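# Push a crate into a taped floor outline

## Task

Using any number of the three robots, shove the crate until it rests flat on the floor within the taped outline and squared up with it. The crate must not be tipped over. At the end no robot may be toppled or left leaning, every robot must have released the crate and backed away, and the crate has to stay in place without any robot holding it there.

## Robot and tools

ROBOTS. Three identical Hello Robot Stretch 3 units, named r1, r2 and r3. Each has a two-wheel base with a passive omni wheel at the back, a mast carrying a lift, and one telescoping arm that extends toward the robot's right side. The base is 0.33 m long and 0.34 m wide. It cannot move sideways, so to bring the gripper forward you drive the base. A spin in place pivots about the point between the drive wheels, 0.05 m behind the front edge. With the arm pulled in and the wrist folded, the robot sweeps a circle of radius 0.28 m when it spins; an unfolded, level wrist reaches past that circle.

FRAMES. Base frame: origin on the floor between the drive wheels, x forward, y left, z up. hand_pose is reported in this frame, located where the closed fingertips meet. Odometry frame is the base frame as it was when the scene began. Each robot reports in its own frames, so only images, lidar_m, wrist_depth_mm and head_depth_mm reveal where robots are relative to one another.

execute_actions. Argument "actions" is a list holding exactly one action (or none; an empty list just returns state and pictures). The action is an object keyed by robot name "r1", "r2", "r3"; each robot gets its own entry. Inside an entry: "base" with exactly one command, either {"translate_m": d}, a relative straight drive of d metres from where the base last reported itself, forward positive, range -1 to 1; or {"rotate_rad": d}, a relative spin in place, counter-clockwise (left) positive, range -3.2 to 3.2. "joints" holds absolute targets by name: lift_m 0 to 1.1 (arm height on mast), arm_m 0 to 0.52 (extension), wrist_yaw_rad -1.345 to 4.42 (0 along the arm, positive toward the front, 3.0 folded over the base), wrist_pitch_rad -1.57 to 0.451 (0 level, negative tips fingers down), wrist_roll_rad -2.911 to 2.911, gripper_m -0.089 to 0.179 (larger is wider; the real fingertip gap is a bit smaller, zero below 0.007), head_pan_rad -3.953 to 1.73 (0 forward, positive left, -1.57 looks along the arm), head_tilt_rad -1.53 to 0.419 (negative looks down). Optional "contact_limits": {"arm_m": n}, n a motor effort percentage 1 to 100 at which the arm motion halts with contact_stop; lower is gentler, but too low halts immediately. All motions in the action begin together. "cameras" lists which camera images to return (e.g. r2_wrist_camera); omitted, null or ["all"] means all, [] none. An unknown key or an out-of-range number rejects the whole call and nothing moves. Anything omitted may still be driving toward its earlier target. No action runs longer than 15 s.

wait: seconds 0 to 10; nothing new is commanded and you get state and pictures back. zoom_image: camera name plus region [x0, y0, x1, y1] in pixels of that camera's latest full image, at most 504 by 504. finished_scene: pass the scene number to end it for good; the crate must already be placed and stable.

RESULTS. base_status and joint_status tell how each commanded motion ended: done (for the base, wheels turned fully even if slipping), off_target (stopped short and may still be pushing), contact_stop, time_out, torque_fault. After the last three the old target is dropped. A lift or arm that hits something firmly stops and goes slack until commanded again. Base, wrist and head have no contact stop and keep shoving. on_its_own covers things you did not command; "held at" is the held target, not the position. motor_effort is percent of maximum, positive toward larger joint values, peak in brackets; readings are biased and noisy. Positive wheel effort pushes forward. lidar_m: 12 distances in metres, 30-degree sectors, first straight ahead, counter-clockwise (4th left, 7th behind, 10th right), scanning a plane 0.17 m up, range 0.15 to 12 m, '-' for nothing; it sees other robots but not itself or clear objects. wrist_depth_mm (45 to 1000) and head_depth_mm (280 to 4000, sideways picture) are 7x7 grids of median depths. base_odometry counts wheel turns, so slip looks like motion; turned_by_wheels and turned_by_imu give turning since last result. base_tilt gives forward/right lean in degrees with a fixed offset up to about 4.

SPEED. The base is fast (0.30 m/s, 1.9 rad/s) only with lift_m under 0.30, arm_m under 0.03 and wrist_yaw_rad over 2.54; otherwise 0.10 m/s and 0.63 rad/s.

CAUTIONS. Robots must never press into each other: once bases touch, even millimetres more is a hard press that ends the run. Identical drive commands can differ by up to 2.5 cm per metre. Push the crate low and gently so it slides instead of tipping. An arm pushing an immovable thing with the gripper above about 0.45 m can topple the robot; a second push after contact_stop is riskier. Driving while gripping or hooking something fixed, or snagging furniture (especially reversing), can tip the robot; if base_tilt shows lean, undo in small steps, pull the gripper free, and lower lift_m to about 0.2. Fold or unfold the wrist only with lift_m 0.32 to 0.95, wrist_pitch_rad -0.4 and roll near 0; with wrist_yaw_rad below -0.4 keep pitch at -0.5 or lower. Prolonged hard wrist loading shuts a wrist servo off for 10 s. A loose object may occasionally get nudged by something. Finish with grippers off the crate and robots backed away.

Each tool is called after ">>>" in YAML: its name, and indented under it one key for each argument.

## Session

>>> execute_actions:
  actions: []

Scene clock: 0.00 s.
r1.base_odometry: x=+0.000 y=+0.000 heading=+0.000 (m, m, rad; r1's odometry frame)
r1.turned_by_wheels: +0.000 (rad since the last result)
r1.turned_by_imu: +0.000 (rad since the last result)
r1.base_tilt: forward=-2.0 right=-0.3 (deg)
r1.lidar_m: 2.29 1.42 1.21 3.19 2.45 2.41 0.75 0.76 2.47 2.63 2.40 2.36
r1.head_depth_mm: 1713 2302 2289 2271 2280 2244 2198 / 1711 2412 2467 2446 2452 2410 2302 / 1732 2524 2647 2591 2632 2587 2290 / 1744 2602 2837 2807 2781 2764 2271 / 1751 2583 3113 3013 3021 2937 2265 / 1747 2585 3301 3293 3272 3177 2266 / 1756 2599 3648 3603 3474 2811 2059
r1.base_status: not commanded
r1.joint_positions: lift_m=+0.484 arm_m=-0.003 wrist_yaw_rad=+3.076 wrist_pitch_rad=-0.383 wrist_roll_rad=+0.017 gripper_m=+0.037 head_pan_rad=-0.001 head_tilt_rad=-0.011
r1.joint_status: not commanded
r1.motor_effort: left_wheel=+1 right_wheel=+0 lift_m=+21 arm_m=+0 wrist_yaw_rad=+0 wrist_pitch_rad=+6 wrist_roll_rad=+0 gripper_m=+0 head_pan_rad=+0 head_tilt_rad=+2 (%)
r1.hand_pose: x=-0.0063 y=+0.0860 z=+0.5051 quat_wxyz=(+0.158, +0.704, +0.111, +0.684) (m; r1's base frame)
r1.wrist_depth_mm: - - - - - - - / - - - - - - - / - - - - - - - / - - - - - - - / 945 944 - 917 998 947 938 / 796 783 - 769 821 791 788 / 669 691 - 671 664 705 670
r2.base_odometry: x=+0.000 y=+0.000 heading=+0.000 (m, m, rad; r2's odometry frame)
r2.turned_by_wheels: +0.000 (rad since the last result)
r2.turned_by_imu: +0.000 (rad since the last result)
r2.base_tilt: forward=-1.1 right=+1.9 (deg)
r2.lidar_m: 0.85 0.83 0.87 1.25 4.14 2.51 3.99 1.23 1.43 2.29 2.67 1.11
r2.head_depth_mm: 1056 1064 1080 1090 1105 1115 1133 / 990 1000 1010 1021 1032 1046 1058 / 934 941 952 960 971 982 990 / 879 887 897 906 916 923 932 / 834 843 850 857 865 872 879 / 793 800 804 813 820 827 836 / 755 760 765 772 778 788 793
r2.base_status: not commanded
r2.joint_positions: lift_m=+0.349 arm_m=-0.001 wrist_yaw_rad=+2.911 wrist_pitch_rad=-0.475 wrist_roll_rad=-0.020 gripper_m=+0.037 head_pan_rad=-0.005 head_tilt_rad=+0.009
r2.joint_status: not commanded
r2.motor_effort: left_wheel=+0 right_wheel=+0 lift_m=+34 arm_m=+0 wrist_yaw_rad=+0 wrist_pitch_rad=+5 wrist_roll_rad=+0 gripper_m=-1 head_pan_rad=+0 head_tilt_rad=+2 (%)
r2.hand_pose: x=+0.0283 y=+0.0667 z=+0.3490 quat_wxyz=(+0.244, +0.695, +0.089, +0.671) (m; r2's base frame)
r2.wrist_depth_mm: - - - - 944 750 634 / - - - - - 802 663 / - - - - 972 844 702 / 849 - 810 797 778 752 708 / 700 671 687 654 655 630 616 / 586 580 - 553 521 538 529 / 506 513 - - 484 469 464
r3.base_odometry: x=+0.000 y=+0.000 heading=+0.000 (m, m, rad; r3's odometry frame)
r3.turned_by_wheels: +0.000 (rad since the last result)
r3.turned_by_imu: +0.000 (rad since the last result)
r3.base_tilt: forward=-0.7 right=+1.2 (deg)
r3.lidar_m: 2.63 2.44 2.48 2.65 2.43 2.47 3.15 1.81 2.41 2.49 2.30 2.34
r3.head_depth_mm: 2222 2696 2734 2751 2752 2759 2240 / 2234 3013 3061 3018 3084 3011 2220 / 2227 3055 3140 3166 3176 3080 2224 / 2224 2868 2860 2959 2981 2952 2211 / 2262 2652 2673 2726 2739 2755 2210 / 2265 2500 2507 2549 2580 2616 2185 / 2246 2359 2390 2412 2423 2444 2196
r3.base_status: not commanded
r3.joint_positions: lift_m=+0.571 arm_m=+0.001 wrist_yaw_rad=+2.927 wrist_pitch_rad=-0.600 wrist_roll_rad=+0.020 gripper_m=+0.037 head_pan_rad=-0.012 head_tilt_rad=+0.005
r3.joint_status: not commanded
r3.motor_effort: left_wheel=+0 right_wheel=+1 lift_m=+30 arm_m=+0 wrist_yaw_rad=+0 wrist_pitch_rad=+4 wrist_roll_rad=+0 gripper_m=-1 head_pan_rad=+0 head_tilt_rad=+1 (%)
r3.hand_pose: x=+0.0209 y=+0.0475 z=+0.5454 quat_wxyz=(+0.282, +0.700, +0.133, +0.643) (m; r3's base frame)
r3.wrist_depth_mm: - - - - - - - / - - - - - - - / - - - - - - - / 904 909 890 902 908 886 896 / 801 787 - 781 808 789 776 / 720 705 - 704 707 695 700 / 637 639 - 645 633 625 626
pictures: r1_head_camera (sideways: a quarter turn clockwise sets it upright), r1_nav_camera (sideways: a quarter turn counterclockwise sets it upright), r1_wrist_camera, r2_head_camera (sideways: a quarter turn clockwise sets it upright), r2_nav_camera (sideways: a quarter turn counterclockwise sets it upright), r2_wrist_camera, r3_head_camera (sideways: a quarter turn clockwise sets it upright), r3_nav_camera (sideways: a quarter turn counterclockwise sets it upright), r3_wrist_camera
Images, in order (width x height): r1_head_camera 896x504, r1_nav_camera 672x504, r1_wrist_camera 644x364, r2_head_camera 896x504, r2_nav_camera 672x504, r2_wrist_camera 644x364, r3_head_camera 896x504, r3_nav_camera 672x504, r3_wrist_camera 644x364.

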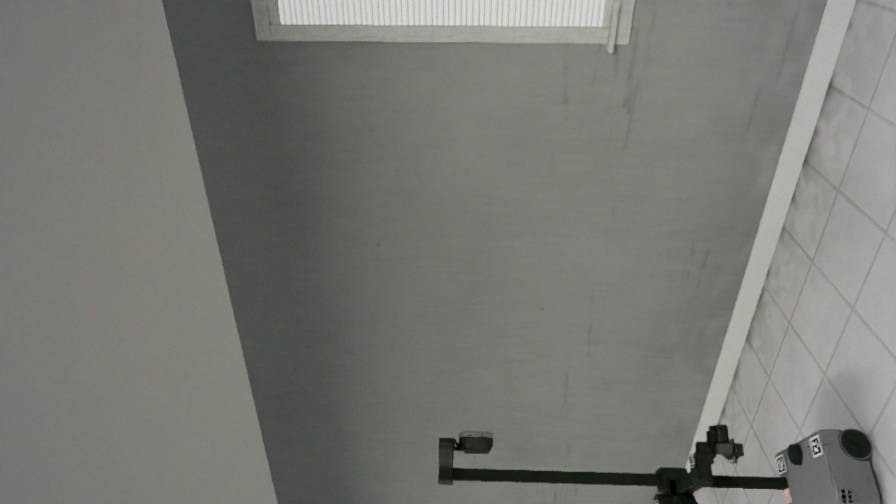

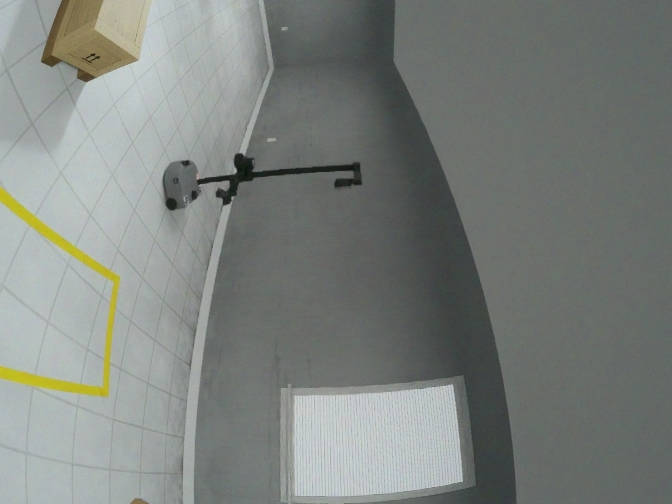

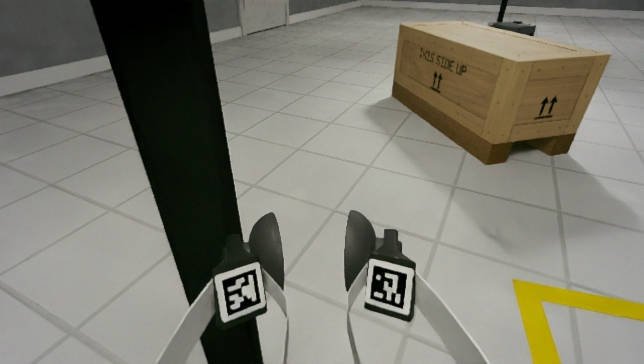

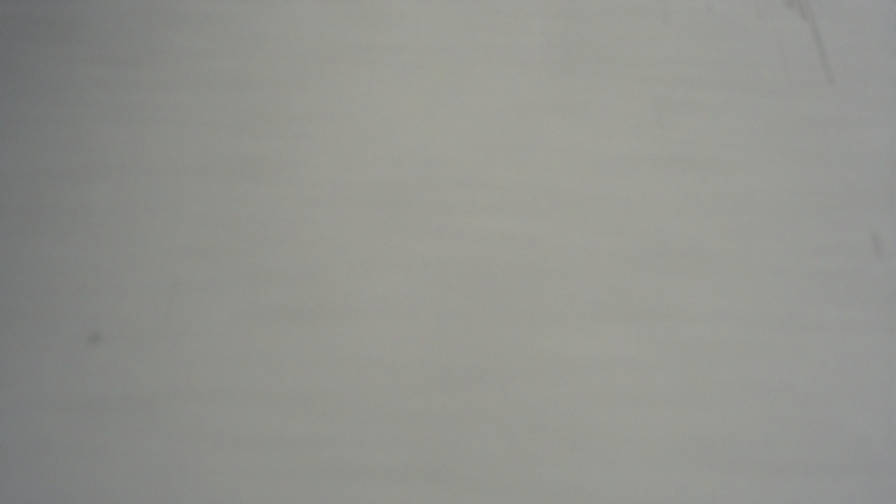

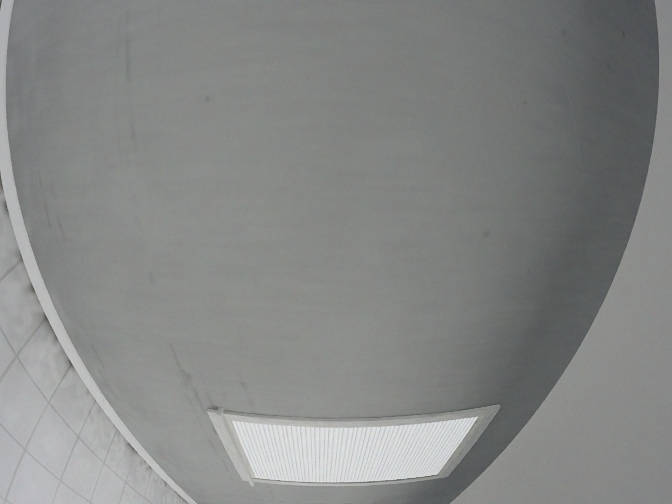

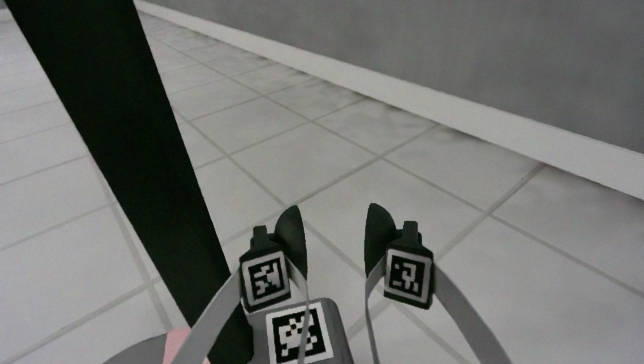

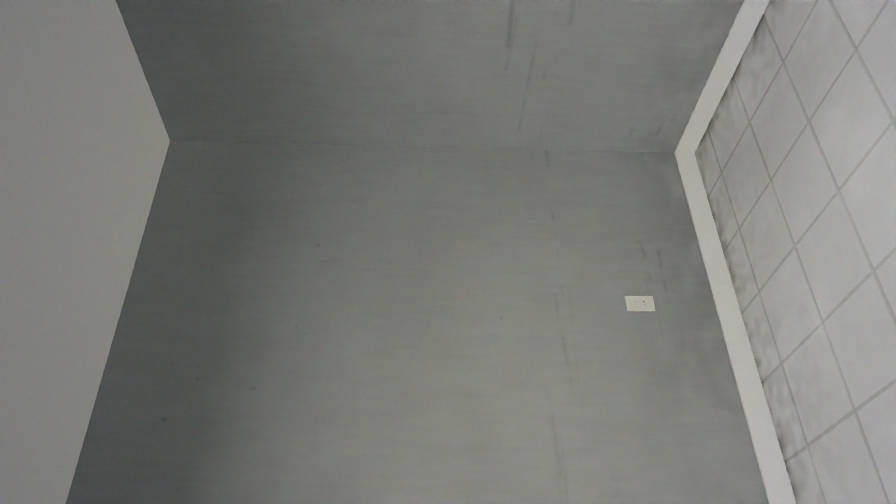

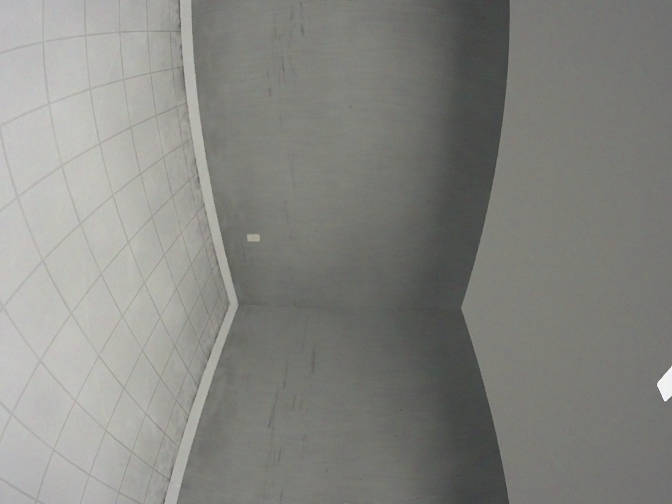

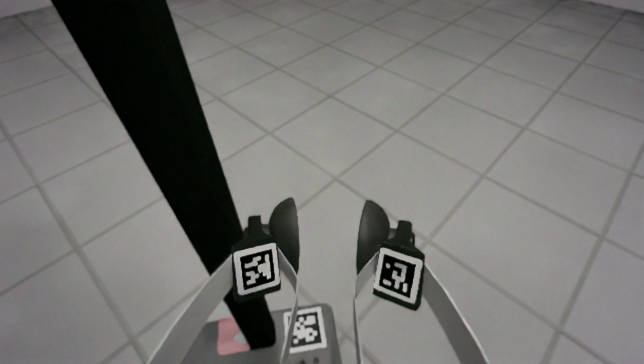

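>>> execute_actions:
  actions:
    - {"r1":{"joints":{"head_pan_rad":0.5,"head_tilt_rad":-0.9,"lift_m":0.26,"wrist_pitch_rad":-0.4,"wrist_yaw_rad":3.0}},"r2":{"joints":{"head_pan_rad":-2.4,"head_tilt_rad":-0.6,"lift_m":0.26,"wrist_pitch_rad":-0.4,"wrist_yaw_rad":3.0}},"r3":{"joints":{"head_pan_rad":-2.6,"head_tilt_rad":-0.5,"lift_m":0.26,"wrist_pitch_rad":-0.4,"wrist_yaw_rad":3.0}}}
  cameras: ["r1_head_camera","r1_nav_camera","r2_head_camera","r2_nav_camera","r3_head_camera","r3_nav_camera"]

Scene clock: 6.60 s.
r1.base_odometry: x=+0.000 y=+0.000 heading=+0.000 (m, m, rad; r1's odometry frame)
r1.turned_by_wheels: +0.000 (rad since the last result)
r1.turned_by_imu: +0.002 (rad since the last result)
r1.base_tilt: forward=-1.9 right=-0.5 (deg)
r1.lidar_m: 2.29 1.43 1.21 3.19 2.45 2.41 0.75 0.76 2.48 2.63 2.40 2.36
r1.head_depth_mm: 2834 2892 2195 1793 1490 1286 1128 / 3107 2587 2173 1764 1478 1281 1126 / 3546 2587 2151 1757 1478 1277 1116 / 3946 2761 2129 1740 1466 1262 1114 / 3906 2749 2102 1713 1471 1258 1107 / 3859 2750 2049 1716 1463 1255 1108 / 3777 2674 1556 1620 1442 1250 1100
r1.base_status: not commanded
r1.joint_positions: lift_m=+0.260 arm_m=-0.003 wrist_yaw_rad=+3.002 wrist_pitch_rad=-0.416 wrist_roll_rad=+0.017 gripper_m=+0.037 head_pan_rad=+0.493 head_tilt_rad=-0.889
r1.joint_status: all done
r1.motor_effort: left_wheel=+1(1) right_wheel=+0(0) lift_m=+18(15) arm_m=+1(0) wrist_yaw_rad=-2(3) wrist_pitch_rad=+6(8) wrist_roll_rad=+0(0) gripper_m=+0(1) head_pan_rad=+3(21) head_tilt_rad=-4(38) (%)
r1.hand_pose: x=+0.0100 y=+0.0803 z=+0.2733 quat_wxyz=(+0.195, +0.706, +0.096, +0.674) (m; r1's base frame)
r1.wrist_depth_mm: - - - - - - - / - - - - - - - / 914 - 891 892 915 915 906 / 706 - 721 706 705 702 701 / 558 570 591 580 601 571 580 / 485 496 - - 522 488 486 / - - - - 419 424 432
r2.base_odometry: x=+0.000 y=+0.000 heading=+0.000 (m, m, rad; r2's odometry frame)
r2.turned_by_wheels: +0.000 (rad since the last result)
r2.turned_by_imu: -0.001 (rad since the last result)
r2.base_tilt: forward=-1.1 right=+1.8 (deg)
r2.lidar_m: 0.84 0.83 0.87 1.25 4.12 2.51 4.00 1.23 1.43 2.28 2.67 1.11
r2.head_depth_mm: 3299 3653 3058 1842 1808 1494 1274 / 3387 3739 3001 1743 1786 1475 1261 / 3503 3801 2981 1662 1723 1467 1258 / 3598 3819 2951 1635 1685 1470 1253 / 3710 3947 2890 2033 1738 1447 1243 / 3757 - 2891 2157 1724 1448 1235 / 3924 - 2813 2154 1724 1435 1235
r2.base_status: not commanded
r2.joint_positions: lift_m=+0.261 arm_m=-0.001 wrist_yaw_rad=+2.998 wrist_pitch_rad=-0.421 wrist_roll_rad=-0.020 gripper_m=+0.037 head_pan_rad=-2.393 head_tilt_rad=-0.592
r2.joint_status: all done
r2.motor_effort: left_wheel=+0(0) right_wheel=+0(0) lift_m=+13(30) arm_m=+0(0) wrist_yaw_rad=+1(3) wrist_pitch_rad=+8(10) wrist_roll_rad=+0(0) gripper_m=+0(0) head_pan_rad=-3(42) head_tilt_rad=-3(33) (%)
r2.hand_pose: x=+0.0108 y=+0.0774 z=+0.2728 quat_wxyz=(+0.196, +0.693, +0.100, +0.686) (m; r2's base frame)
r2.wrist_depth_mm: - - - - - 801 658 / - - - - - 848 678 / - - 959 931 888 816 697 / 768 742 730 711 688 669 654 / 607 602 - 564 575 550 539 / 508 512 - - 445 462 456 / 445 - - - 408 401 397
r3.base_odometry: x=+0.000 y=+0.000 heading=+0.000 (m, m, rad; r3's odometry frame)
r3.turned_by_wheels: +0.000 (rad since the last result)
r3.turned_by_imu: +0.000 (rad since the last result)
r3.base_tilt: forward=-0.7 right=+1.3 (deg)
r3.lidar_m: 2.64 2.44 2.47 2.66 2.43 2.47 3.14 1.82 2.41 2.49 2.30 2.32
r3.head_depth_mm: - - 3514 2500 1912 1556 1321 / - - 3540 2319 1891 1555 1316 / - - 3519 2113 1895 1562 1308 / - - 2495 2250 1925 1552 1307 / - - 2551 2365 1911 1550 1311 / - - 3484 2496 1899 1553 1318 / - - 3480 2478 1924 1556 1315
r3.base_status: not commanded
r3.joint_positions: lift_m=+0.260 arm_m=+0.001 wrist_yaw_rad=+2.998 wrist_pitch_rad=-0.423 wrist_roll_rad=+0.020 gripper_m=+0.037 head_pan_rad=-2.593 head_tilt_rad=-0.494
r3.joint_status: all done
r3.motor_effort: left_wheel=+0(0) right_wheel=+2(2) lift_m=+23(24) arm_m=+0(0) wrist_yaw_rad=+1(1) wrist_pitch_rad=+8(8) wrist_roll_rad=+0(0) gripper_m=+0(1) head_pan_rad=-4(56) head_tilt_rad=-4(40) (%)
r3.hand_pose: x=+0.0108 y=+0.0758 z=+0.2719 quat_wxyz=(+0.199, +0.707, +0.097, +0.672) (m; r3's base frame)
r3.wrist_depth_mm: - - - - - - - / - - - - - - - / 803 804 799 798 804 800 798 / 627 638 637 635 639 640 639 / 529 528 - 551 544 525 530 / 469 - - - 450 455 452 / - - - - 396 393 395
pictures: r1_head_camera (sideways: a quarter turn clockwise sets it upright), r1_nav_camera (sideways: a quarter turn counterclockwise sets it upright), r2_head_camera (sideways: a quarter turn clockwise sets it upright), r2_nav_camera (sideways: a quarter turn counterclockwise sets it upright), r3_head_camera (sideways: a quarter turn clockwise sets it upright), r3_nav_camera (sideways: a quarter turn counterclockwise sets it upright)
Images, in order (width x height): r1_head_camera 896x504, r1_nav_camera 672x504, r2_head_camera 896x504, r2_nav_camera 672x504, r3_head_camera 896x504, r3_nav_camera 672x504.

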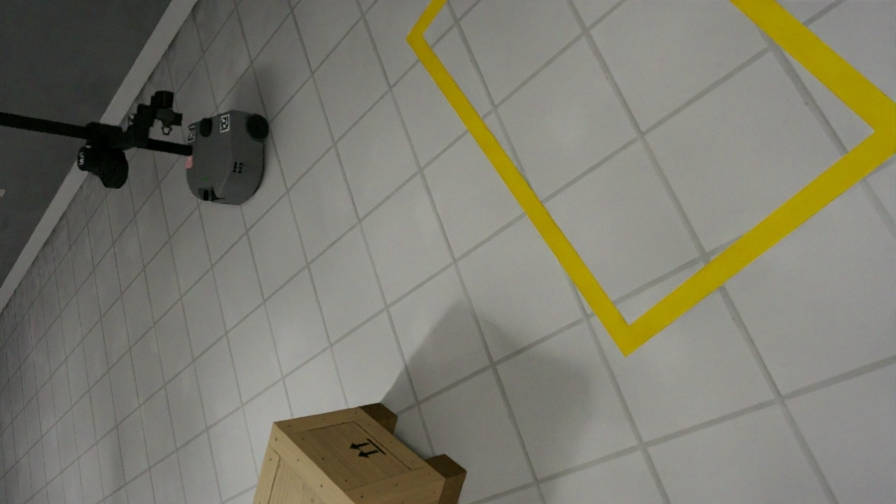

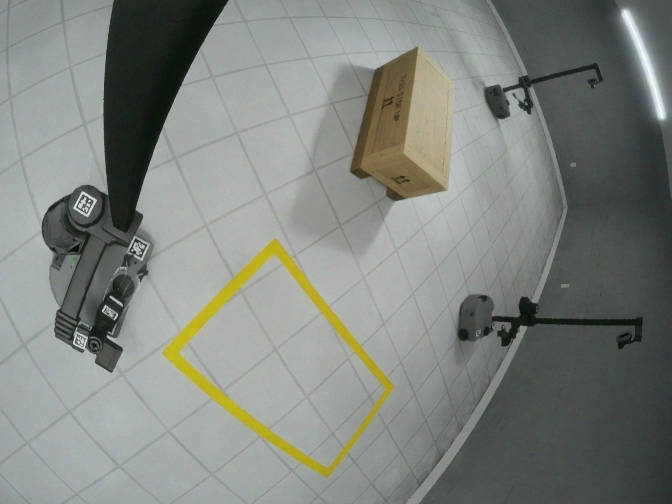

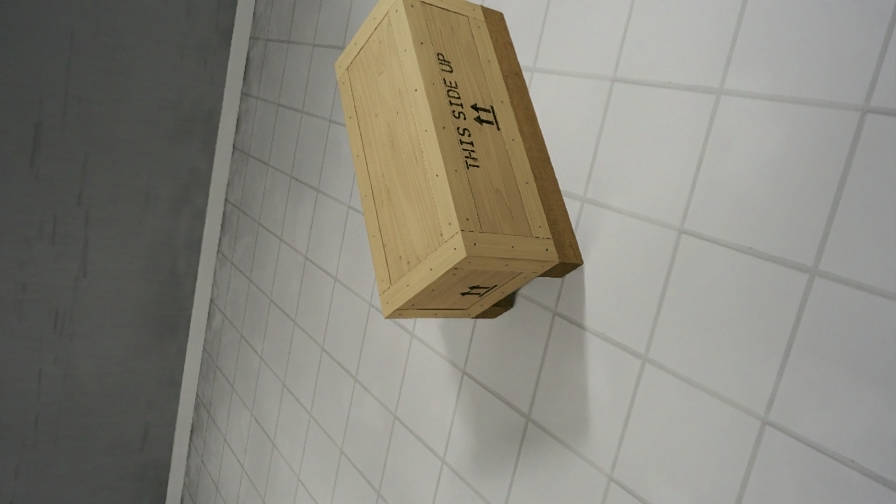

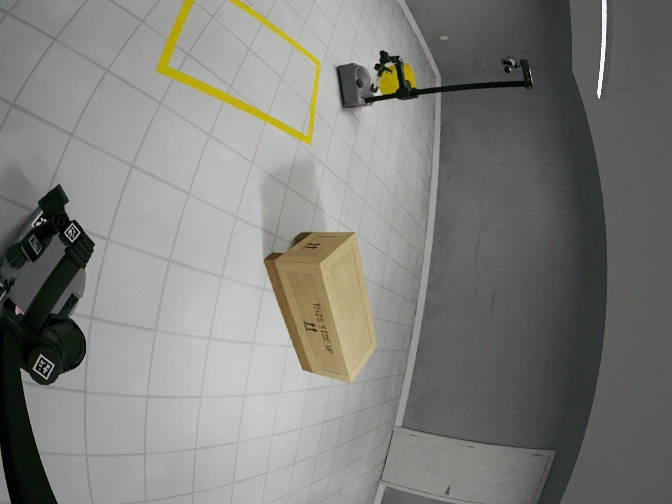

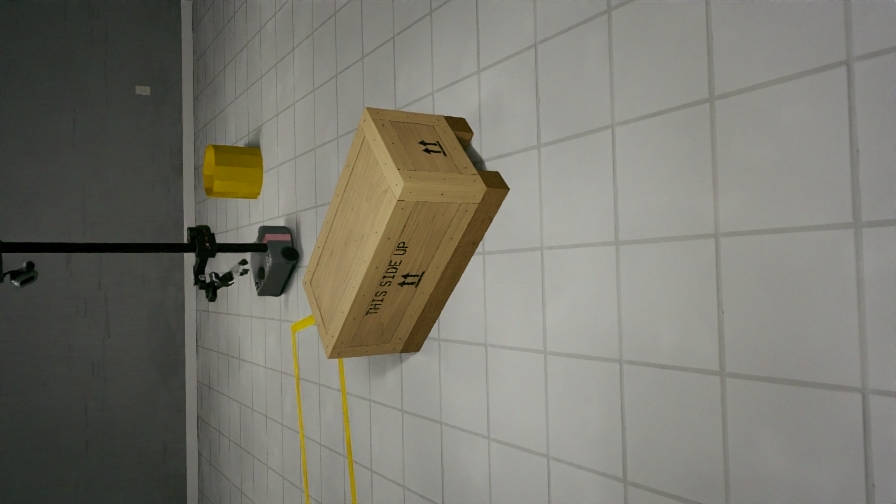

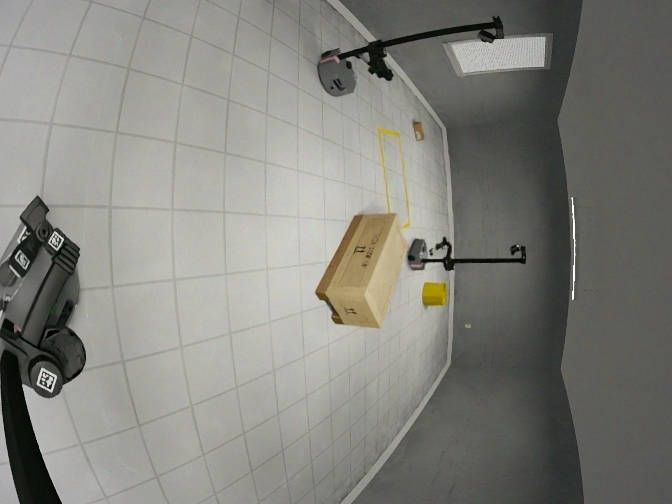

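>>> execute_actions:
  actions:
    - {"r1":{"base":{"rotate_rad":2.07},"joints":{"head_pan_rad":-1.6,"head_tilt_rad":-0.7}},"r2":{"joints":{"head_pan_rad":-2.1,"head_tilt_rad":-0.6}},"r3":{"base":{"rotate_rad":-2.75},"joints":{"head_pan_rad":0,"head_tilt_rad":-0.8}}}
  cameras: []

>>> execute_actions:
  actions:
    - {"r1":{"base":{"translate_m":1.0},"joints":{"head_pan_rad":-2.0}},"r3":{"base":{"translate_m":1.0}}}
  cameras: ["r3_head_camera","r1_nav_camera","r2_head_camera"]

Scene clock: 41.50 s.
r1.base_odometry: x=+0.000 y=+0.000 heading=+2.070 (m, m, rad; r1's odometry frame)
r1.turned_by_wheels: +2.070 (rad since the last result)
r1.turned_by_imu: +2.075 (rad since the last result)
r1.base_tilt: forward=-2.0 right=-0.5 (deg)
r1.lidar_m: 2.47 2.41 0.75 0.75 2.50 2.60 2.43 2.36 2.48 1.48 1.21 3.28
r1.head_depth_mm: 2703 2887 2913 2168 1728 1418 1191 / 3024 3325 3001 2177 1717 1395 1200 / 3485 3717 2531 2161 1696 1389 1179 / - - 2948 2133 1695 1375 1174 / - - 2947 2138 1674 1387 1176 / - - 2888 2093 1656 1385 1166 / - - 2833 1595 1598 1362 1167
r1.base_status: done
r1.joint_positions: lift_m=+0.260 arm_m=-0.003 wrist_yaw_rad=+3.002 wrist_pitch_rad=-0.416 wrist_roll_rad=+0.017 gripper_m=+0.037 head_pan_rad=-1.593 head_tilt_rad=-0.704
r1.joint_status: all done
r1.motor_effort: left_wheel=-1(6) right_wheel=+3(11) lift_m=+18(18) arm_m=+0(0) wrist_yaw_rad=-3(3) wrist_pitch_rad=+6(6) wrist_roll_rad=+0(0) gripper_m=-1(0) head_pan_rad=-3(33) head_tilt_rad=+3(17) (%)
r1.hand_pose: x=+0.0101 y=+0.0802 z=+0.2733 quat_wxyz=(+0.195, +0.706, +0.096, +0.674) (m; r1's base frame)
r1.wrist_depth_mm: - - - 775 910 - - / - - - 829 897 - - / 900 - 910 865 858 914 898 / 709 - 698 703 700 718 716 / 573 568 584 595 603 573 577 / 484 498 - - 500 485 495 / - - - - 422 420 421
r2.base_odometry: x=+0.000 y=+0.000 heading=+0.000 (m, m, rad; r2's odometry frame)
r2.turned_by_wheels: +0.000 (rad since the last result)
r2.turned_by_imu: -0.001 (rad since the last result)
r2.base_tilt: forward=-1.1 right=+1.8 (deg)
r2.lidar_m: 0.85 0.83 0.87 1.25 4.15 2.47 4.00 1.23 1.43 2.29 2.67 1.11
r2.head_depth_mm: 3445 3757 3057 1621 1659 1489 1270 / 3650 3902 3040 1656 1662 1478 1260 / 3893 - 2984 2213 1773 1476 1258 / - - 2948 2213 1763 1471 1247 / - - 2887 2189 1747 1453 1246 / - - 2862 2139 1725 1446 1245 / - - 2348 2137 1714 1429 1236
r2.base_status: not commanded
r2.joint_positions: lift_m=+0.261 arm_m=-0.001 wrist_yaw_rad=+2.998 wrist_pitch_rad=-0.421 wrist_roll_rad=-0.020 gripper_m=+0.037 head_pan_rad=-2.107 head_tilt_rad=-0.592
r2.joint_status: all done
r2.motor_effort: left_wheel=+0(0) right_wheel=+0(1) lift_m=+13(13) arm_m=+1(0) wrist_yaw_rad=+2(2) wrist_pitch_rad=+8(8) wrist_roll_rad=+0(0) gripper_m=+0(0) head_pan_rad=+3(26) head_tilt_rad=-3(4) (%)
r2.hand_pose: x=+0.0108 y=+0.0774 z=+0.2728 quat_wxyz=(+0.196, +0.693, +0.100, +0.686) (m; r2's base frame)
r2.wrist_depth_mm: - - - - - 799 645 / - - - - - 838 682 / - - 965 926 898 815 705 / 765 751 719 710 696 663 651 / 602 602 - 571 580 548 533 / 511 514 - - 445 464 455 / 449 - - - 408 400 395
r3.base_odometry: x=+0.000 y=+0.000 heading=-2.750 (m, m, rad; r3's odometry frame)
r3.turned_by_wheels: -2.750 (rad since the last result)
r3.turned_by_imu: -2.702 (rad since the last result)
r3.base_tilt: forward=-0.8 right=+1.3 (deg)
r3.lidar_m: 1.81 2.15 2.41 2.30 2.30 2.71 2.44 2.45 2.81 2.44 2.44 2.89
r3.head_depth_mm: 3247 2500 2017 1710 1474 1290 1148 / 3310 2477 2031 1698 1468 1297 1159 / 3246 2399 2022 1693 1475 1295 1146 / 3261 1997 2030 1705 1468 1307 1156 / 3291 2013 2044 1711 1485 1289 1158 / 3282 2139 2057 1712 1476 1302 1158 / 3323 2385 2061 1712 1473 1305 1155
r3.base_status: done
r3.joint_positions: lift_m=+0.260 arm_m=+0.001 wrist_yaw_rad=+2.998 wrist_pitch_rad=-0.422 wrist_roll_rad=+0.020 gripper_m=+0.037 head_pan_rad=-0.007 head_tilt_rad=-0.790
r3.joint_status: all done
r3.motor_effort: left_wheel=+2(11) right_wheel=-2(9) lift_m=+24(23) arm_m=+0(0) wrist_yaw_rad=+1(1) wrist_pitch_rad=+8(8) wrist_roll_rad=+0(0) gripper_m=+0(1) head_pan_rad=+4(56) head_tilt_rad=-6(36) (%)
r3.hand_pose: x=+0.0107 y=+0.0757 z=+0.2719 quat_wxyz=(+0.199, +0.707, +0.097, +0.672) (m; r3's base frame)
r3.wrist_depth_mm: - - - - - - - / - - - - - - - / 799 798 812 791 806 804 795 / 638 638 635 640 638 632 639 / 529 530 - 552 546 528 526 / 469 - - - 453 453 451 / - - - - 394 394 395
pictures: none
No camera images: the call's "cameras" was empty. Leave "cameras" out to get every camera's image.

Scene clock: 46.60 s.
r1.base_odometry: x=-0.479 y=+0.878 heading=+2.070 (m, m, rad; r1's odometry frame)
r1.turned_by_wheels: +0.000 (rad since the last result)
r1.turned_by_imu: +0.003 (rad since the last result)
r1.base_tilt: forward=-1.9 right=-0.5 (deg)
r1.lidar_m: 1.56 1.52 1.59 2.26 0.97 1.00 3.35 3.24 1.20 1.21 5.09 2.06
r1.head_depth_mm: 2879 3142 3038 2187 1721 1409 1194 / 3062 3339 3017 2192 1706 1414 1188 / 3296 3489 2747 2150 1689 1400 1189 / 3513 3968 2924 2086 1687 1397 1191 / 3863 - 2919 1574 1625 1381 1174 / - - 2869 1563 1606 1372 1179 / - - 2838 1534 1606 1361 1160
r1.base_status: done
r1.joint_positions: lift_m=+0.260 arm_m=-0.003 wrist_yaw_rad=+3.001 wrist_pitch_rad=-0.416 wrist_roll_rad=+0.017 gripper_m=+0.037 head_pan_rad=-1.993 head_tilt_rad=-0.704
r1.joint_status: all done
r1.motor_effort: left_wheel=-1(4) right_wheel=+3(9) lift_m=+18(19) arm_m=+1(1) wrist_yaw_rad=-1(3) wrist_pitch_rad=+6(6) wrist_roll_rad=+0(0) gripper_m=+1(3) head_pan_rad=-2(19) head_tilt_rad=+2(2) (%)
r1.hand_pose: x=+0.0102 y=+0.0802 z=+0.2733 quat_wxyz=(+0.195, +0.706, +0.096, +0.674) (m; r1's base frame)
r1.wrist_depth_mm: - - - - - - - / - - - - - - - / 860 - 904 911 878 905 912 / 701 - 674 707 685 692 705 / 577 572 610 567 599 576 572 / 491 499 - - 499 490 484 / - - - - 423 432 420
r2.base_odometry: x=+0.000 y=+0.000 heading=+0.000 (m, m, rad; r2's odometry frame)
r2.turned_by_wheels: +0.000 (rad since the last result)
r2.turned_by_imu: -0.001 (rad since the last result)
r2.base_tilt: forward=-1.2 right=+1.8 (deg)
r2.lidar_m: 0.85 0.83 0.87 1.25 4.15 4.71 1.91 1.23 1.43 3.06 2.67 1.11
r2.head_depth_mm: 3461 3771 3055 1624 1650 1493 1273 / 3602 3961 3058 1669 1666 1486 1265 / 3853 - 2849 2218 1765 1475 1257 / - 3858 2765 2201 1767 1459 1252 / - - 2909 2172 1732 1453 1243 / - - 2870 2162 1731 1443 1239 / - - 2808 2144 1706 1433 1229
r2.base_status: not commanded
r2.joint_positions: lift_m=+0.261 arm_m=-0.001 wrist_yaw_rad=+2.998 wrist_pitch_rad=-0.421 wrist_roll_rad=-0.020 gripper_m=+0.037 head_pan_rad=-2.107 head_tilt_rad=-0.592
r2.joint_status: not commanded
r2.motor_effort: left_wheel=+0(0) right_wheel=+0(0) lift_m=+13(13) arm_m=+0(0) wrist_yaw_rad=+2(2) wrist_pitch_rad=+8(8) wrist_roll_rad=+0(0) gripper_m=+0(0) head_pan_rad=+3(3) head_tilt_rad=-3(3) (%)
r2.hand_pose: x=+0.0108 y=+0.0774 z=+0.2728 quat_wxyz=(+0.196, +0.693, +0.100, +0.686) (m; r2's base frame)
r2.wrist_depth_mm: - - - - - 783 650 / - - - - - 834 673 / - - 958 930 881 825 709 / 762 743 721 704 687 673 644 / 611 600 - 568 573 544 542 / 506 515 - - 447 464 454 / 446 - - - 410 401 395
r3.base_odometry: x=-0.924 y=-0.382 heading=-2.750 (m, m, rad; r3's odometry frame)
r3.turned_by_wheels: +0.000 (rad since the last result)
r3.turned_by_imu: +0.004 (rad since the last result)
r3.base_tilt: forward=-0.7 right=+1.2 (deg)
r3.lidar_m: 0.82 0.89 1.94 2.54 2.54 2.99 3.40 3.40 2.54 2.20 2.23 2.63
r3.head_depth_mm: 3220 2481 2016 1707 1466 1288 1153 / 3264 2493 2042 1718 1474 1294 1152 / 2544 2427 2036 1674 1476 1299 1156 / 3016 2434 2036 1359 1480 1291 1151 / 3075 2521 1463 1258 1428 1297 1151 / 3315 2516 1458 1320 1486 1305 1154 / 3265 2550 1466 1552 1478 1306 1160
r3.base_status: done
r3.joint_positions: lift_m=+0.260 arm_m=+0.001 wrist_yaw_rad=+2.999 wrist_pitch_rad=-0.422 wrist_roll_rad=+0.020 gripper_m=+0.037 head_pan_rad=-0.007 head_tilt_rad=-0.791
r3.joint_status: not commanded
r3.motor_effort: left_wheel=+2(10) right_wheel=-1(5) lift_m=+24(24) arm_m=+0(0) wrist_yaw_rad=+1(1) wrist_pitch_rad=+8(8) wrist_roll_rad=+0(0) gripper_m=+0(0) head_pan_rad=+4(4) head_tilt_rad=-6(6) (%)
r3.hand_pose: x=+0.0106 y=+0.0758 z=+0.2720 quat_wxyz=(+0.198, +0.707, +0.097, +0.672) (m; r3's base frame)
r3.wrist_depth_mm: - - - - - - - / - - - - - - - / 791 798 806 801 798 804 790 / 636 635 637 636 639 635 637 / 528 528 - 545 545 530 530 / 466 - - - 451 453 452 / - - - - 396 394 396
pictures: r1_nav_camera (sideways: a quarter turn counterclockwise sets it upright), r2_head_camera (sideways: a quarter turn clockwise sets it upright), r3_head_camera (sideways: a quarter turn clockwise sets it upright)
Images, in order (width x height): r1_nav_camera 672x504, r2_head_camera 896x504, r3_head_camera 896x504.

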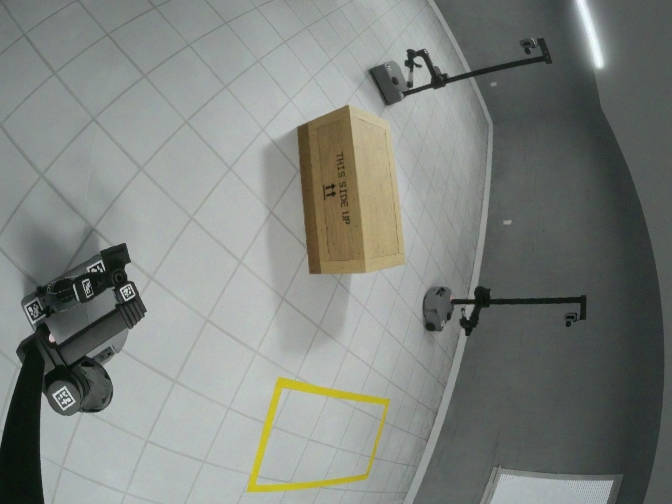

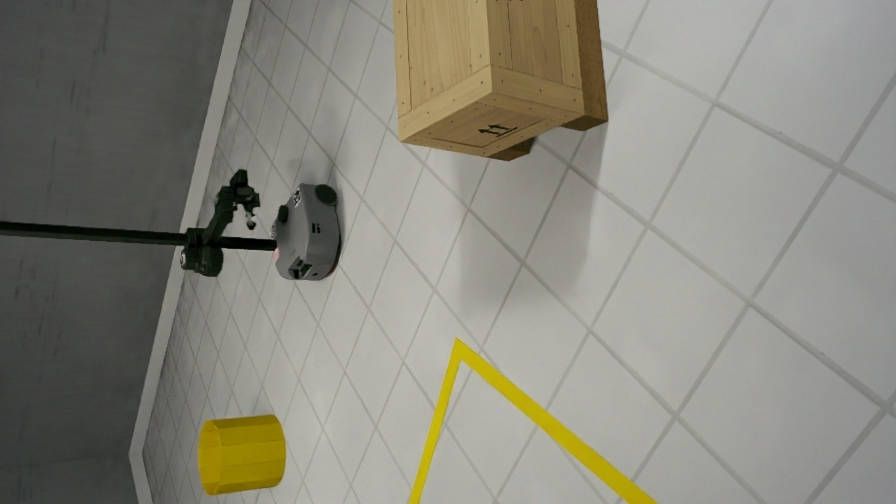

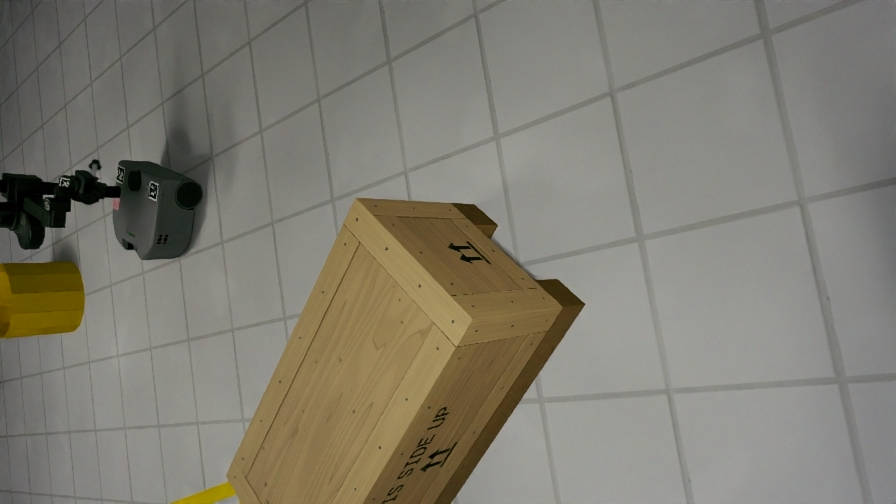

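>>> execute_actions:
  actions:
    - {"r1":{"base":{"translate_m":0.25},"joints":{"head_pan_rad":-2.2}},"r3":{"base":{"rotate_rad":0.1},"joints":{"head_tilt_rad":-1.2}}}
  cameras: []

>>> execute_actions:
  actions:
    - {"r1":{"base":{"translate_m":0.3}},"r3":{"base":{"translate_m":0.72}}}
  cameras: ["r3_head_camera","r1_nav_camera"]

Scene clock: 54.20 s.
r1.base_odometry: x=-0.598 y=+1.098 heading=+2.070 (m, m, rad; r1's odometry frame)
r1.turned_by_wheels: +0.000 (rad since the last result)
r1.turned_by_imu: +0.002 (rad since the last result)
r1.base_tilt: forward=-2.0 right=-0.4 (deg)
r1.lidar_m: 1.33 1.29 1.36 1.93 1.17 1.15 3.58 3.47 1.29 1.30 4.34 1.76
r1.head_depth_mm: 2927 3245 2999 2198 1713 1404 1193 / 3059 3445 2996 2170 1712 1406 1189 / 3214 3564 2977 2171 1695 1399 1188 / 3332 3648 2899 2141 1678 1389 1181 / 3501 3942 2889 1668 1673 1385 1179 / 3799 - 2860 1607 1655 1377 1170 / 3972 - 2821 1565 1635 1364 1164
r1.base_status: done
r1.joint_positions: lift_m=+0.260 arm_m=-0.003 wrist_yaw_rad=+3.001 wrist_pitch_rad=-0.416 wrist_roll_rad=+0.017 gripper_m=+0.037 head_pan_rad=-2.193 head_tilt_rad=-0.704
r1.joint_status: all done
r1.motor_effort: left_wheel=-1(5) right_wheel=+3(10) lift_m=+19(19) arm_m=+0(0) wrist_yaw_rad=-1(1) wrist_pitch_rad=+6(6) wrist_roll_rad=+0(0) gripper_m=-1(1) head_pan_rad=-2(12) head_tilt_rad=+2(1) (%)
r1.hand_pose: x=+0.0102 y=+0.0802 z=+0.2733 quat_wxyz=(+0.195, +0.706, +0.096, +0.674) (m; r1's base frame)
r1.wrist_depth_mm: - - - - - - - / - - - - - - - / 886 - 929 914 941 933 874 / 707 - 706 715 694 699 709 / 571 567 586 569 613 575 580 / 487 496 - - 513 484 480 / - - - - 422 426 417
r2.base_odometry: x=+0.000 y=+0.000 heading=+0.000 (m, m, rad; r2's odometry frame)
r2.turned_by_wheels: +0.000 (rad since the last result)
r2.turned_by_imu: -0.001 (rad since the last result)
r2.base_tilt: forward=-1.3 right=+1.9 (deg)
r2.lidar_m: 0.85 0.83 0.87 1.25 4.13 4.77 1.92 1.23 1.43 3.05 2.66 1.12
r2.head_depth_mm: 3470 3788 3093 1621 1657 1491 1273 / 3664 3939 3018 1672 1671 1477 1266 / 3818 3711 2821 2222 1776 1477 1253 / - - 2927 2211 1763 1460 1252 / - - 2941 2182 1749 1451 1244 / - - 2858 2156 1729 1440 1236 / - - 2823 2143 1713 1440 1234
r2.base_status: not commanded
r2.joint_positions: lift_m=+0.261 arm_m=-0.001 wrist_yaw_rad=+2.998 wrist_pitch_rad=-0.421 wrist_roll_rad=-0.020 gripper_m=+0.037 head_pan_rad=-2.107 head_tilt_rad=-0.592
r2.joint_status: not commanded
r2.motor_effort: left_wheel=+0(0) right_wheel=+0(0) lift_m=+13(13) arm_m=+0(0) wrist_yaw_rad=+1(2) wrist_pitch_rad=+8(7) wrist_roll_rad=+0(0) gripper_m=-1(0) head_pan_rad=+3(3) head_tilt_rad=-3(4) (%)
r2.hand_pose: x=+0.0108 y=+0.0774 z=+0.2728 quat_wxyz=(+0.196, +0.693, +0.100, +0.686) (m; r2's base frame)
r2.wrist_depth_mm: - - - - - 795 649 / - - - - - 841 669 / - - 955 920 894 818 700 / 774 744 724 708 689 671 652 / 608 595 - 569 575 550 534 / 506 513 - - 448 464 455 / 445 - - - 409 400 395
r3.base_odometry: x=-0.924 y=-0.382 heading=-2.650 (m, m, rad; r3's odometry frame)
r3.turned_by_wheels: +0.100 (rad since the last result)
r3.turned_by_imu: +0.098 (rad since the last result)
r3.base_tilt: forward=-0.7 right=+1.2 (deg)
r3.lidar_m: 0.82 1.01 1.94 2.54 2.57 3.21 3.41 3.43 2.39 2.20 2.25 2.45
r3.head_depth_mm: 1630 1511 1412 1328 1253 1184 1113 / 1614 1513 1417 1327 1242 1204 - / 1180 1483 1417 1342 1258 1204 - / 1168 1193 1417 1339 1265 1207 - / 1173 1303 1423 1338 1257 1210 - / 1197 1504 1439 1337 1271 1193 - / 1334 1541 1434 1355 1271 1197 1152
r3.base_status: done
r3.joint_positions: lift_m=+0.260 arm_m=+0.001 wrist_yaw_rad=+2.999 wrist_pitch_rad=-0.422 wrist_roll_rad=+0.020 gripper_m=+0.037 head_pan_rad=-0.007 head_tilt_rad=-1.185
r3.joint_status: all done
r3.motor_effort: left_wheel=-1(7) right_wheel=+4(10) lift_m=+24(24) arm_m=+0(0) wrist_yaw_rad=+0(1) wrist_pitch_rad=+8(8) wrist_roll_rad=+0(0) gripper_m=-1(0) head_pan_rad=+4(4) head_tilt_rad=-9(40) (%)
r3.hand_pose: x=+0.0106 y=+0.0758 z=+0.2721 quat_wxyz=(+0.198, +0.707, +0.097, +0.672) (m; r3's base frame)
r3.wrist_depth_mm: - - - - - - - / - - - - - - - / 798 800 805 806 804 809 801 / 645 636 635 639 637 633 636 / 530 532 - 543 548 527 528 / 470 - - - 448 451 450 / - - - - 395 394 396
pictures: none
No camera images: the call's "cameras" was empty. Leave "cameras" out to get every camera's image.

Scene clock: 58.40 s.
r1.base_odometry: x=-0.742 y=+1.361 heading=+2.070 (m, m, rad; r1's odometry frame)
r1.turned_by_wheels: +0.000 (rad since the last result)
r1.turned_by_imu: +0.001 (rad since the last result)
r1.base_tilt: forward=-1.9 right=-0.4 (deg)
r1.lidar_m: 1.05 1.03 1.08 1.53 3.24 1.38 3.84 3.74 1.40 1.40 3.45 1.40
r1.head_depth_mm: 3181 3434 3042 2172 1723 1405 1194 / 3336 3645 2989 2195 1698 1407 1194 / 3424 3793 2980 2091 1700 1390 1188 / 3570 3942 2936 1844 1676 1387 1183 / 3817 - 2887 1760 1680 1372 1175 / - - 2866 1688 1666 1374 1177 / - - 2889 1661 1650 1358 1163
r1.base_status: done
r1.joint_positions: lift_m=+0.260 arm_m=-0.003 wrist_yaw_rad=+3.001 wrist_pitch_rad=-0.416 wrist_roll_rad=+0.017 gripper_m=+0.037 head_pan_rad=-2.193 head_tilt_rad=-0.704
r1.joint_status: not commanded
r1.motor_effort: left_wheel=+0(6) right_wheel=+3(10) lift_m=+19(19) arm_m=+0(0) wrist_yaw_rad=-2(2) wrist_pitch_rad=+6(6) wrist_roll_rad=+0(0) gripper_m=-1(0) head_pan_rad=-2(2) head_tilt_rad=+1(1) (%)
r1.hand_pose: x=+0.0102 y=+0.0802 z=+0.2733 quat_wxyz=(+0.195, +0.706, +0.096, +0.674) (m; r1's base frame)
r1.wrist_depth_mm: - - - - - 942 810 / - - - - - 961 849 / 884 - 903 918 904 907 853 / 687 - 694 700 702 695 701 / 582 573 600 577 588 568 570 / 490 503 - - 501 488 485 / - - - - 424 423 416
r2.base_odometry: x=+0.000 y=+0.000 heading=+0.000 (m, m, rad; r2's odometry frame)
r2.turned_by_wheels: +0.000 (rad since the last result)
r2.turned_by_imu: -0.001 (rad since the last result)
r2.base_tilt: forward=-1.2 right=+1.8 (deg)
r2.lidar_m: 0.85 0.83 0.87 1.24 4.11 4.75 1.69 1.23 1.43 3.04 2.66 1.11
r2.head_depth_mm: 3474 3785 3073 1620 1653 1488 1269 / 3630 3762 2913 1662 1672 1476 1264 / 3868 - 2996 2220 1776 1467 1253 / - - 2939 2196 1760 1467 1250 / - - 2925 2171 1738 1450 1245 / - - 2876 2155 1726 1436 1239 / - - 2815 2142 1725 1431 1230
r2.base_status: not commanded
r2.joint_positions: lift_m=+0.261 arm_m=-0.001 wrist_yaw_rad=+2.998 wrist_pitch_rad=-0.421 wrist_roll_rad=-0.020 gripper_m=+0.037 head_pan_rad=-2.107 head_tilt_rad=-0.592
r2.joint_status: not commanded
r2.motor_effort: left_wheel=+0(0) right_wheel=+0(0) lift_m=+13(13) arm_m=+0(0) wrist_yaw_rad=+2(2) wrist_pitch_rad=+8(8) wrist_roll_rad=+0(0) gripper_m=-1(1) head_pan_rad=+3(3) head_tilt_rad=-3(3) (%)
r2.hand_pose: x=+0.0108 y=+0.0774 z=+0.2728 quat_wxyz=(+0.196, +0.693, +0.100, +0.686) (m; r2's base frame)
r2.wrist_depth_mm: - - - - - 787 652 / - - - - - 842 675 / - - 959 934 900 819 710 / 767 752 719 701 692 673 655 / 612 601 - 568 578 550 537 / 506 516 - - 443 464 457 / 451 - - - 406 400 397
r3.base_odometry: x=-1.559 y=-0.722 heading=-2.650 (m, m, rad; r3's odometry frame)
r3.turned_by_wheels: +0.000 (rad since the last result)
r3.turned_by_imu: +0.003 (rad since the last result)
r3.base_tilt: forward=-0.7 right=+1.2 (deg)
r3.lidar_m: 0.15 0.15 0.34 1.80 2.66 3.33 4.12 3.54 2.29 2.13 2.15 0.27
r3.head_depth_mm: 1626 1508 1413 1322 1251 1177 1126 / 1628 1509 1416 1315 1252 1204 - / 1638 1523 1420 951 1237 1206 - / 1632 1523 1025 954 910 1216 - / 1650 1527 1015 953 913 1207 - / 1651 1541 1020 957 1252 1197 - / 1664 1095 1026 978 1275 1199 1159
r3.base_status: done
r3.joint_positions: lift_m=+0.260 arm_m=+0.001 wrist_yaw_rad=+2.999 wrist_pitch_rad=-0.422 wrist_roll_rad=+0.020 gripper_m=+0.037 head_pan_rad=-0.007 head_tilt_rad=-1.186
r3.joint_status: not commanded
r3.motor_effort: left_wheel=-2(5) right_wheel=+4(13) lift_m=+24(24) arm_m=+0(0) wrist_yaw_rad=+1(1) wrist_pitch_rad=+8(8) wrist_roll_rad=+0(0) gripper_m=-1(1) head_pan_rad=+4(4) head_tilt_rad=-8(9) (%)
r3.hand_pose: x=+0.0106 y=+0.0758 z=+0.2721 quat_wxyz=(+0.198, +0.707, +0.097, +0.672) (m; r3's base frame)
r3.wrist_depth_mm: - - - - - - 113 / - - - - - - 115 / 810 798 790 802 795 755 122 / 635 640 637 649 634 590 130 / 531 524 - 547 552 167 141 / 466 - - - 453 182 152 / - - - - 392 197 166
pictures: r1_nav_camera (sideways: a quarter turn counterclockwise sets it upright), r3_head_camera (sideways: a quarter turn clockwise sets it upright)
Images, in order (width x height): r1_nav_camera 672x504, r3_head_camera 896x504.

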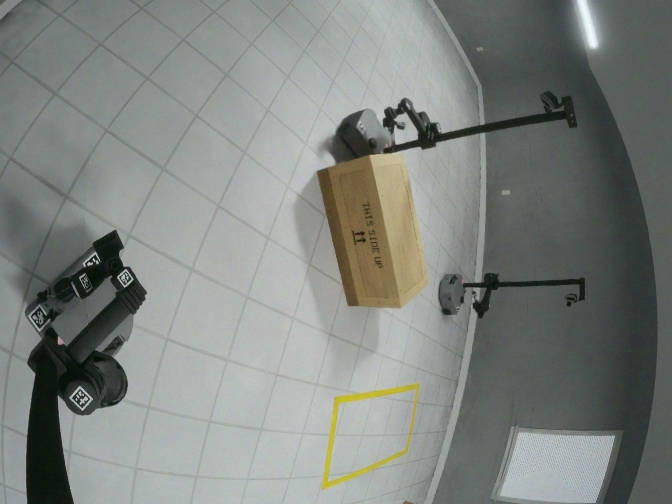

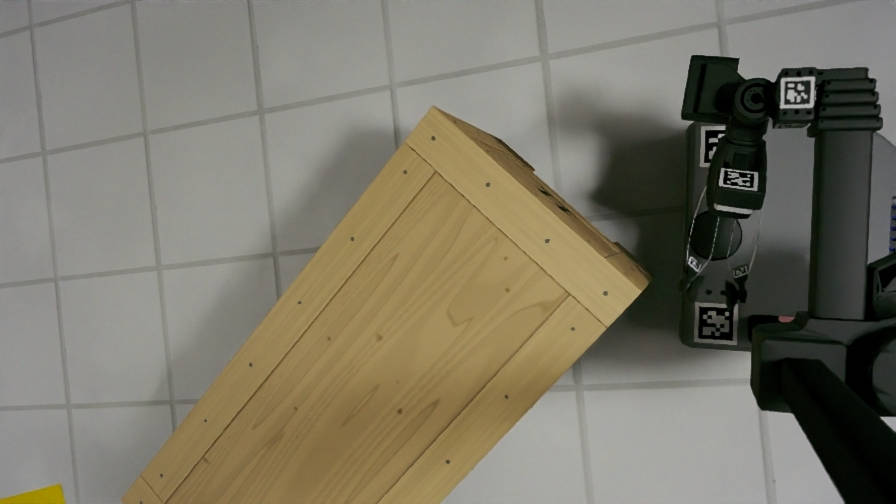

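>>> execute_actions:
  actions:
    - {"r3":{"base":{"translate_m":0.4},"joints":{"wrist_yaw_rad":3.15,"gripper_m":0.0,"head_pan_rad":0.3}},"r1":{"base":{"rotate_rad":-2.4},"joints":{"head_pan_rad":0.2}}}
  cameras: ["r3_head_camera","r1_nav_camera"]

Scene clock: 64.97 s.
r1.base_odometry: x=-0.742 y=+1.361 heading=-0.330 (m, m, rad; r1's odometry frame)
r1.turned_by_wheels: -2.400 (rad since the last result)
r1.turned_by_imu: -2.405 (rad since the last result)
r1.base_tilt: forward=-2.1 right=-0.4 (deg)
r1.lidar_m: 1.43 1.39 5.58 2.03 1.18 1.03 1.03 1.19 2.09 1.38 1.40 3.75
r1.head_depth_mm: 3190 3438 3060 2214 1730 1416 1203 / 3217 3633 3003 2186 1721 1397 1187 / 3405 3746 2971 2100 1688 1393 1182 / 3554 3884 2899 1837 1682 1396 1176 / 3851 - 2890 1741 1681 1380 1173 / 3963 - 2840 1699 1664 1373 1171 / - - 2859 1649 1640 1364 1163
r1.base_status: done
r1.joint_positions: lift_m=+0.260 arm_m=-0.003 wrist_yaw_rad=+3.001 wrist_pitch_rad=-0.416 wrist_roll_rad=+0.017 gripper_m=+0.037 head_pan_rad=+0.193 head_tilt_rad=-0.704
r1.joint_status: all done
r1.motor_effort: left_wheel=+2(8) right_wheel=-3(9) lift_m=+19(18) arm_m=+0(0) wrist_yaw_rad=-1(1) wrist_pitch_rad=+6(6) wrist_roll_rad=+0(0) gripper_m=+0(1) head_pan_rad=+4(34) head_tilt_rad=+2(2) (%)
r1.hand_pose: x=+0.0102 y=+0.0801 z=+0.2733 quat_wxyz=(+0.195, +0.706, +0.096, +0.674) (m; r1's base frame)
r1.wrist_depth_mm: - - - - - - - / - - - - - - - / 898 - 888 900 910 890 940 / 712 - 691 684 704 711 711 / 565 581 596 573 609 575 569 / 489 505 - - 506 486 503 / - - - - 416 417 428
r2.base_odometry: x=+0.000 y=+0.000 heading=+0.000 (m, m, rad; r2's odometry frame)
r2.turned_by_wheels: +0.000 (rad since the last result)
r2.turned_by_imu: -0.001 (rad since the last result)
r2.base_tilt: forward=-1.1 right=+1.9 (deg)
r2.lidar_m: 0.85 0.83 0.87 1.25 4.14 4.74 1.79 1.23 1.43 3.04 2.66 1.12
r2.head_depth_mm: 3463 3739 3057 1614 1649 1492 1278 / 3647 3812 3037 1669 1663 1489 1265 / 3832 - 2987 2244 1770 1470 1257 / - - 2957 2209 1760 1464 1248 / - - 2904 2176 1738 1453 1244 / - - 2871 2157 1721 1435 1235 / - - 2789 2159 1724 1433 1233
r2.base_status: not commanded
r2.joint_positions: lift_m=+0.261 arm_m=-0.001 wrist_yaw_rad=+2.998 wrist_pitch_rad=-0.421 wrist_roll_rad=-0.020 gripper_m=+0.037 head_pan_rad=-2.107 head_tilt_rad=-0.592
r2.joint_status: not commanded
r2.motor_effort: left_wheel=+0(0) right_wheel=+0(0) lift_m=+13(13) arm_m=+0(0) wrist_yaw_rad=+2(1) wrist_pitch_rad=+8(7) wrist_roll_rad=+0(0) gripper_m=-1(0) head_pan_rad=+3(4) head_tilt_rad=-3(3) (%)
r2.hand_pose: x=+0.0108 y=+0.0774 z=+0.2728 quat_wxyz=(+0.196, +0.693, +0.100, +0.686) (m; r2's base frame)
r2.wrist_depth_mm: - - - - - 796 647 / - - - - - 841 680 / - - 958 930 891 835 693 / 771 754 726 707 689 672 653 / 607 602 - 566 574 547 533 / 508 512 - - 447 465 455 / 449 - - - 406 399 394
r3.base_odometry: x=-1.911 y=-0.911 heading=-2.650 (m, m, rad; r3's odometry frame)
r3.turned_by_wheels: +0.000 (rad since the last result)
r3.turned_by_imu: +0.859 (rad since the last result)
r3.base_tilt: forward=-0.7 right=+1.3 (deg)
r3.lidar_m: - - 2.64 2.99 4.24 4.22 2.50 2.12 2.11 0.20 0.15 -
r3.head_depth_mm: 1626 1069 1005 944 887 845 1124 / 1630 1478 1000 941 893 847 1117 / 1623 1505 1414 951 893 854 - / 1640 1519 1418 1340 1264 - - / 1654 1524 1425 1332 1265 - - / 1636 1519 1430 1349 1259 1210 - / 1625 1546 1430 1346 1265 1209 1119
r3.base_status: translate_m off_target (by the wheels' count: +0.3996 of +0.4000)
r3.joint_positions: lift_m=+0.260 arm_m=+0.001 wrist_yaw_rad=+3.150 wrist_pitch_rad=-0.419 wrist_roll_rad=+0.020 gripper_m=+0.000 head_pan_rad=+0.300 head_tilt_rad=-1.192
r3.joint_status: all done
r3.on_its_own: left_wheel is at rest, and its effort (+47) is outside its rest range (-18 to +18); right_wheel is at rest, and its effort (+51) is outside its rest range (-18 to +18)
r3.motor_effort: left_wheel=+47(88) right_wheel=+51(100) lift_m=+28(28) arm_m=+0(0) wrist_yaw_rad=+0(1) wrist_pitch_rad=+6(8) wrist_roll_rad=+0(0) gripper_m=-2(83) head_pan_rad=+0(32) head_tilt_rad=-5(9) (%)
r3.hand_pose: x=-0.0230 y=+0.0785 z=+0.2726 quat_wxyz=(+0.146, +0.698, +0.149, +0.686) (m; r3's base frame)
r3.wrist_depth_mm: - - - - - - - / - - - - - - 952 / 802 806 798 805 796 801 88 / 643 641 639 638 640 640 88 / 530 535 544 - 529 513 87 / 458 - - - 453 132 87 / - - - - - 131 86
pictures: r1_nav_camera (sideways: a quarter turn counterclockwise sets it upright), r3_head_camera (sideways: a quarter turn clockwise sets it upright)
Images, in order (width x height): r1_nav_camera 672x504, r3_head_camera 896x504.

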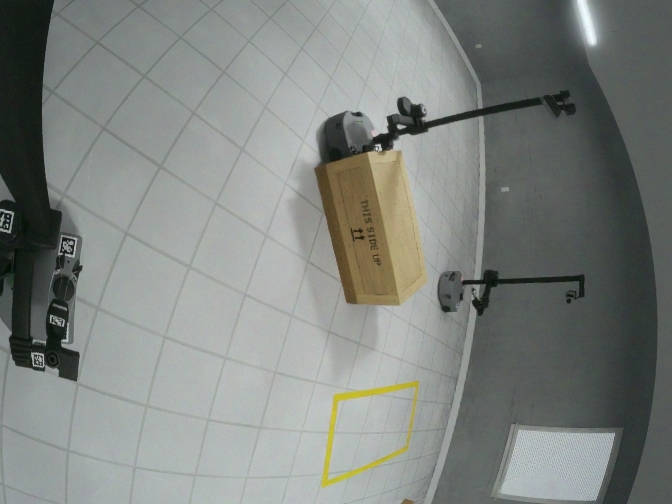

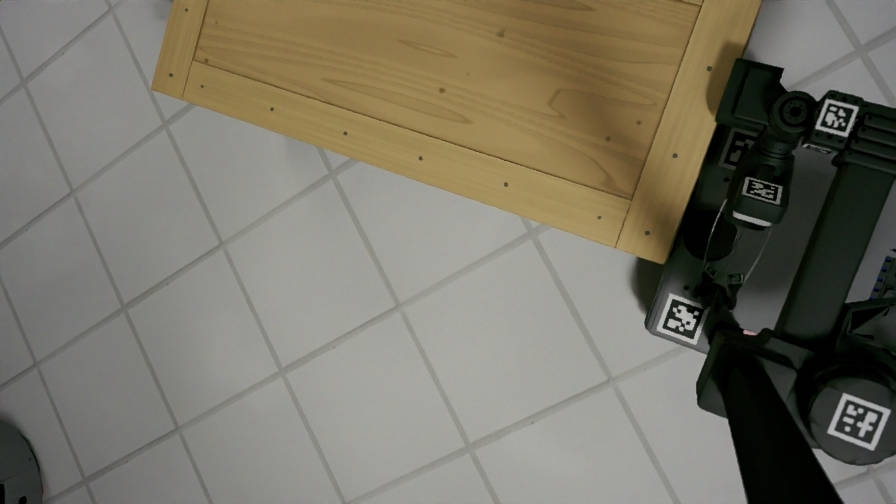

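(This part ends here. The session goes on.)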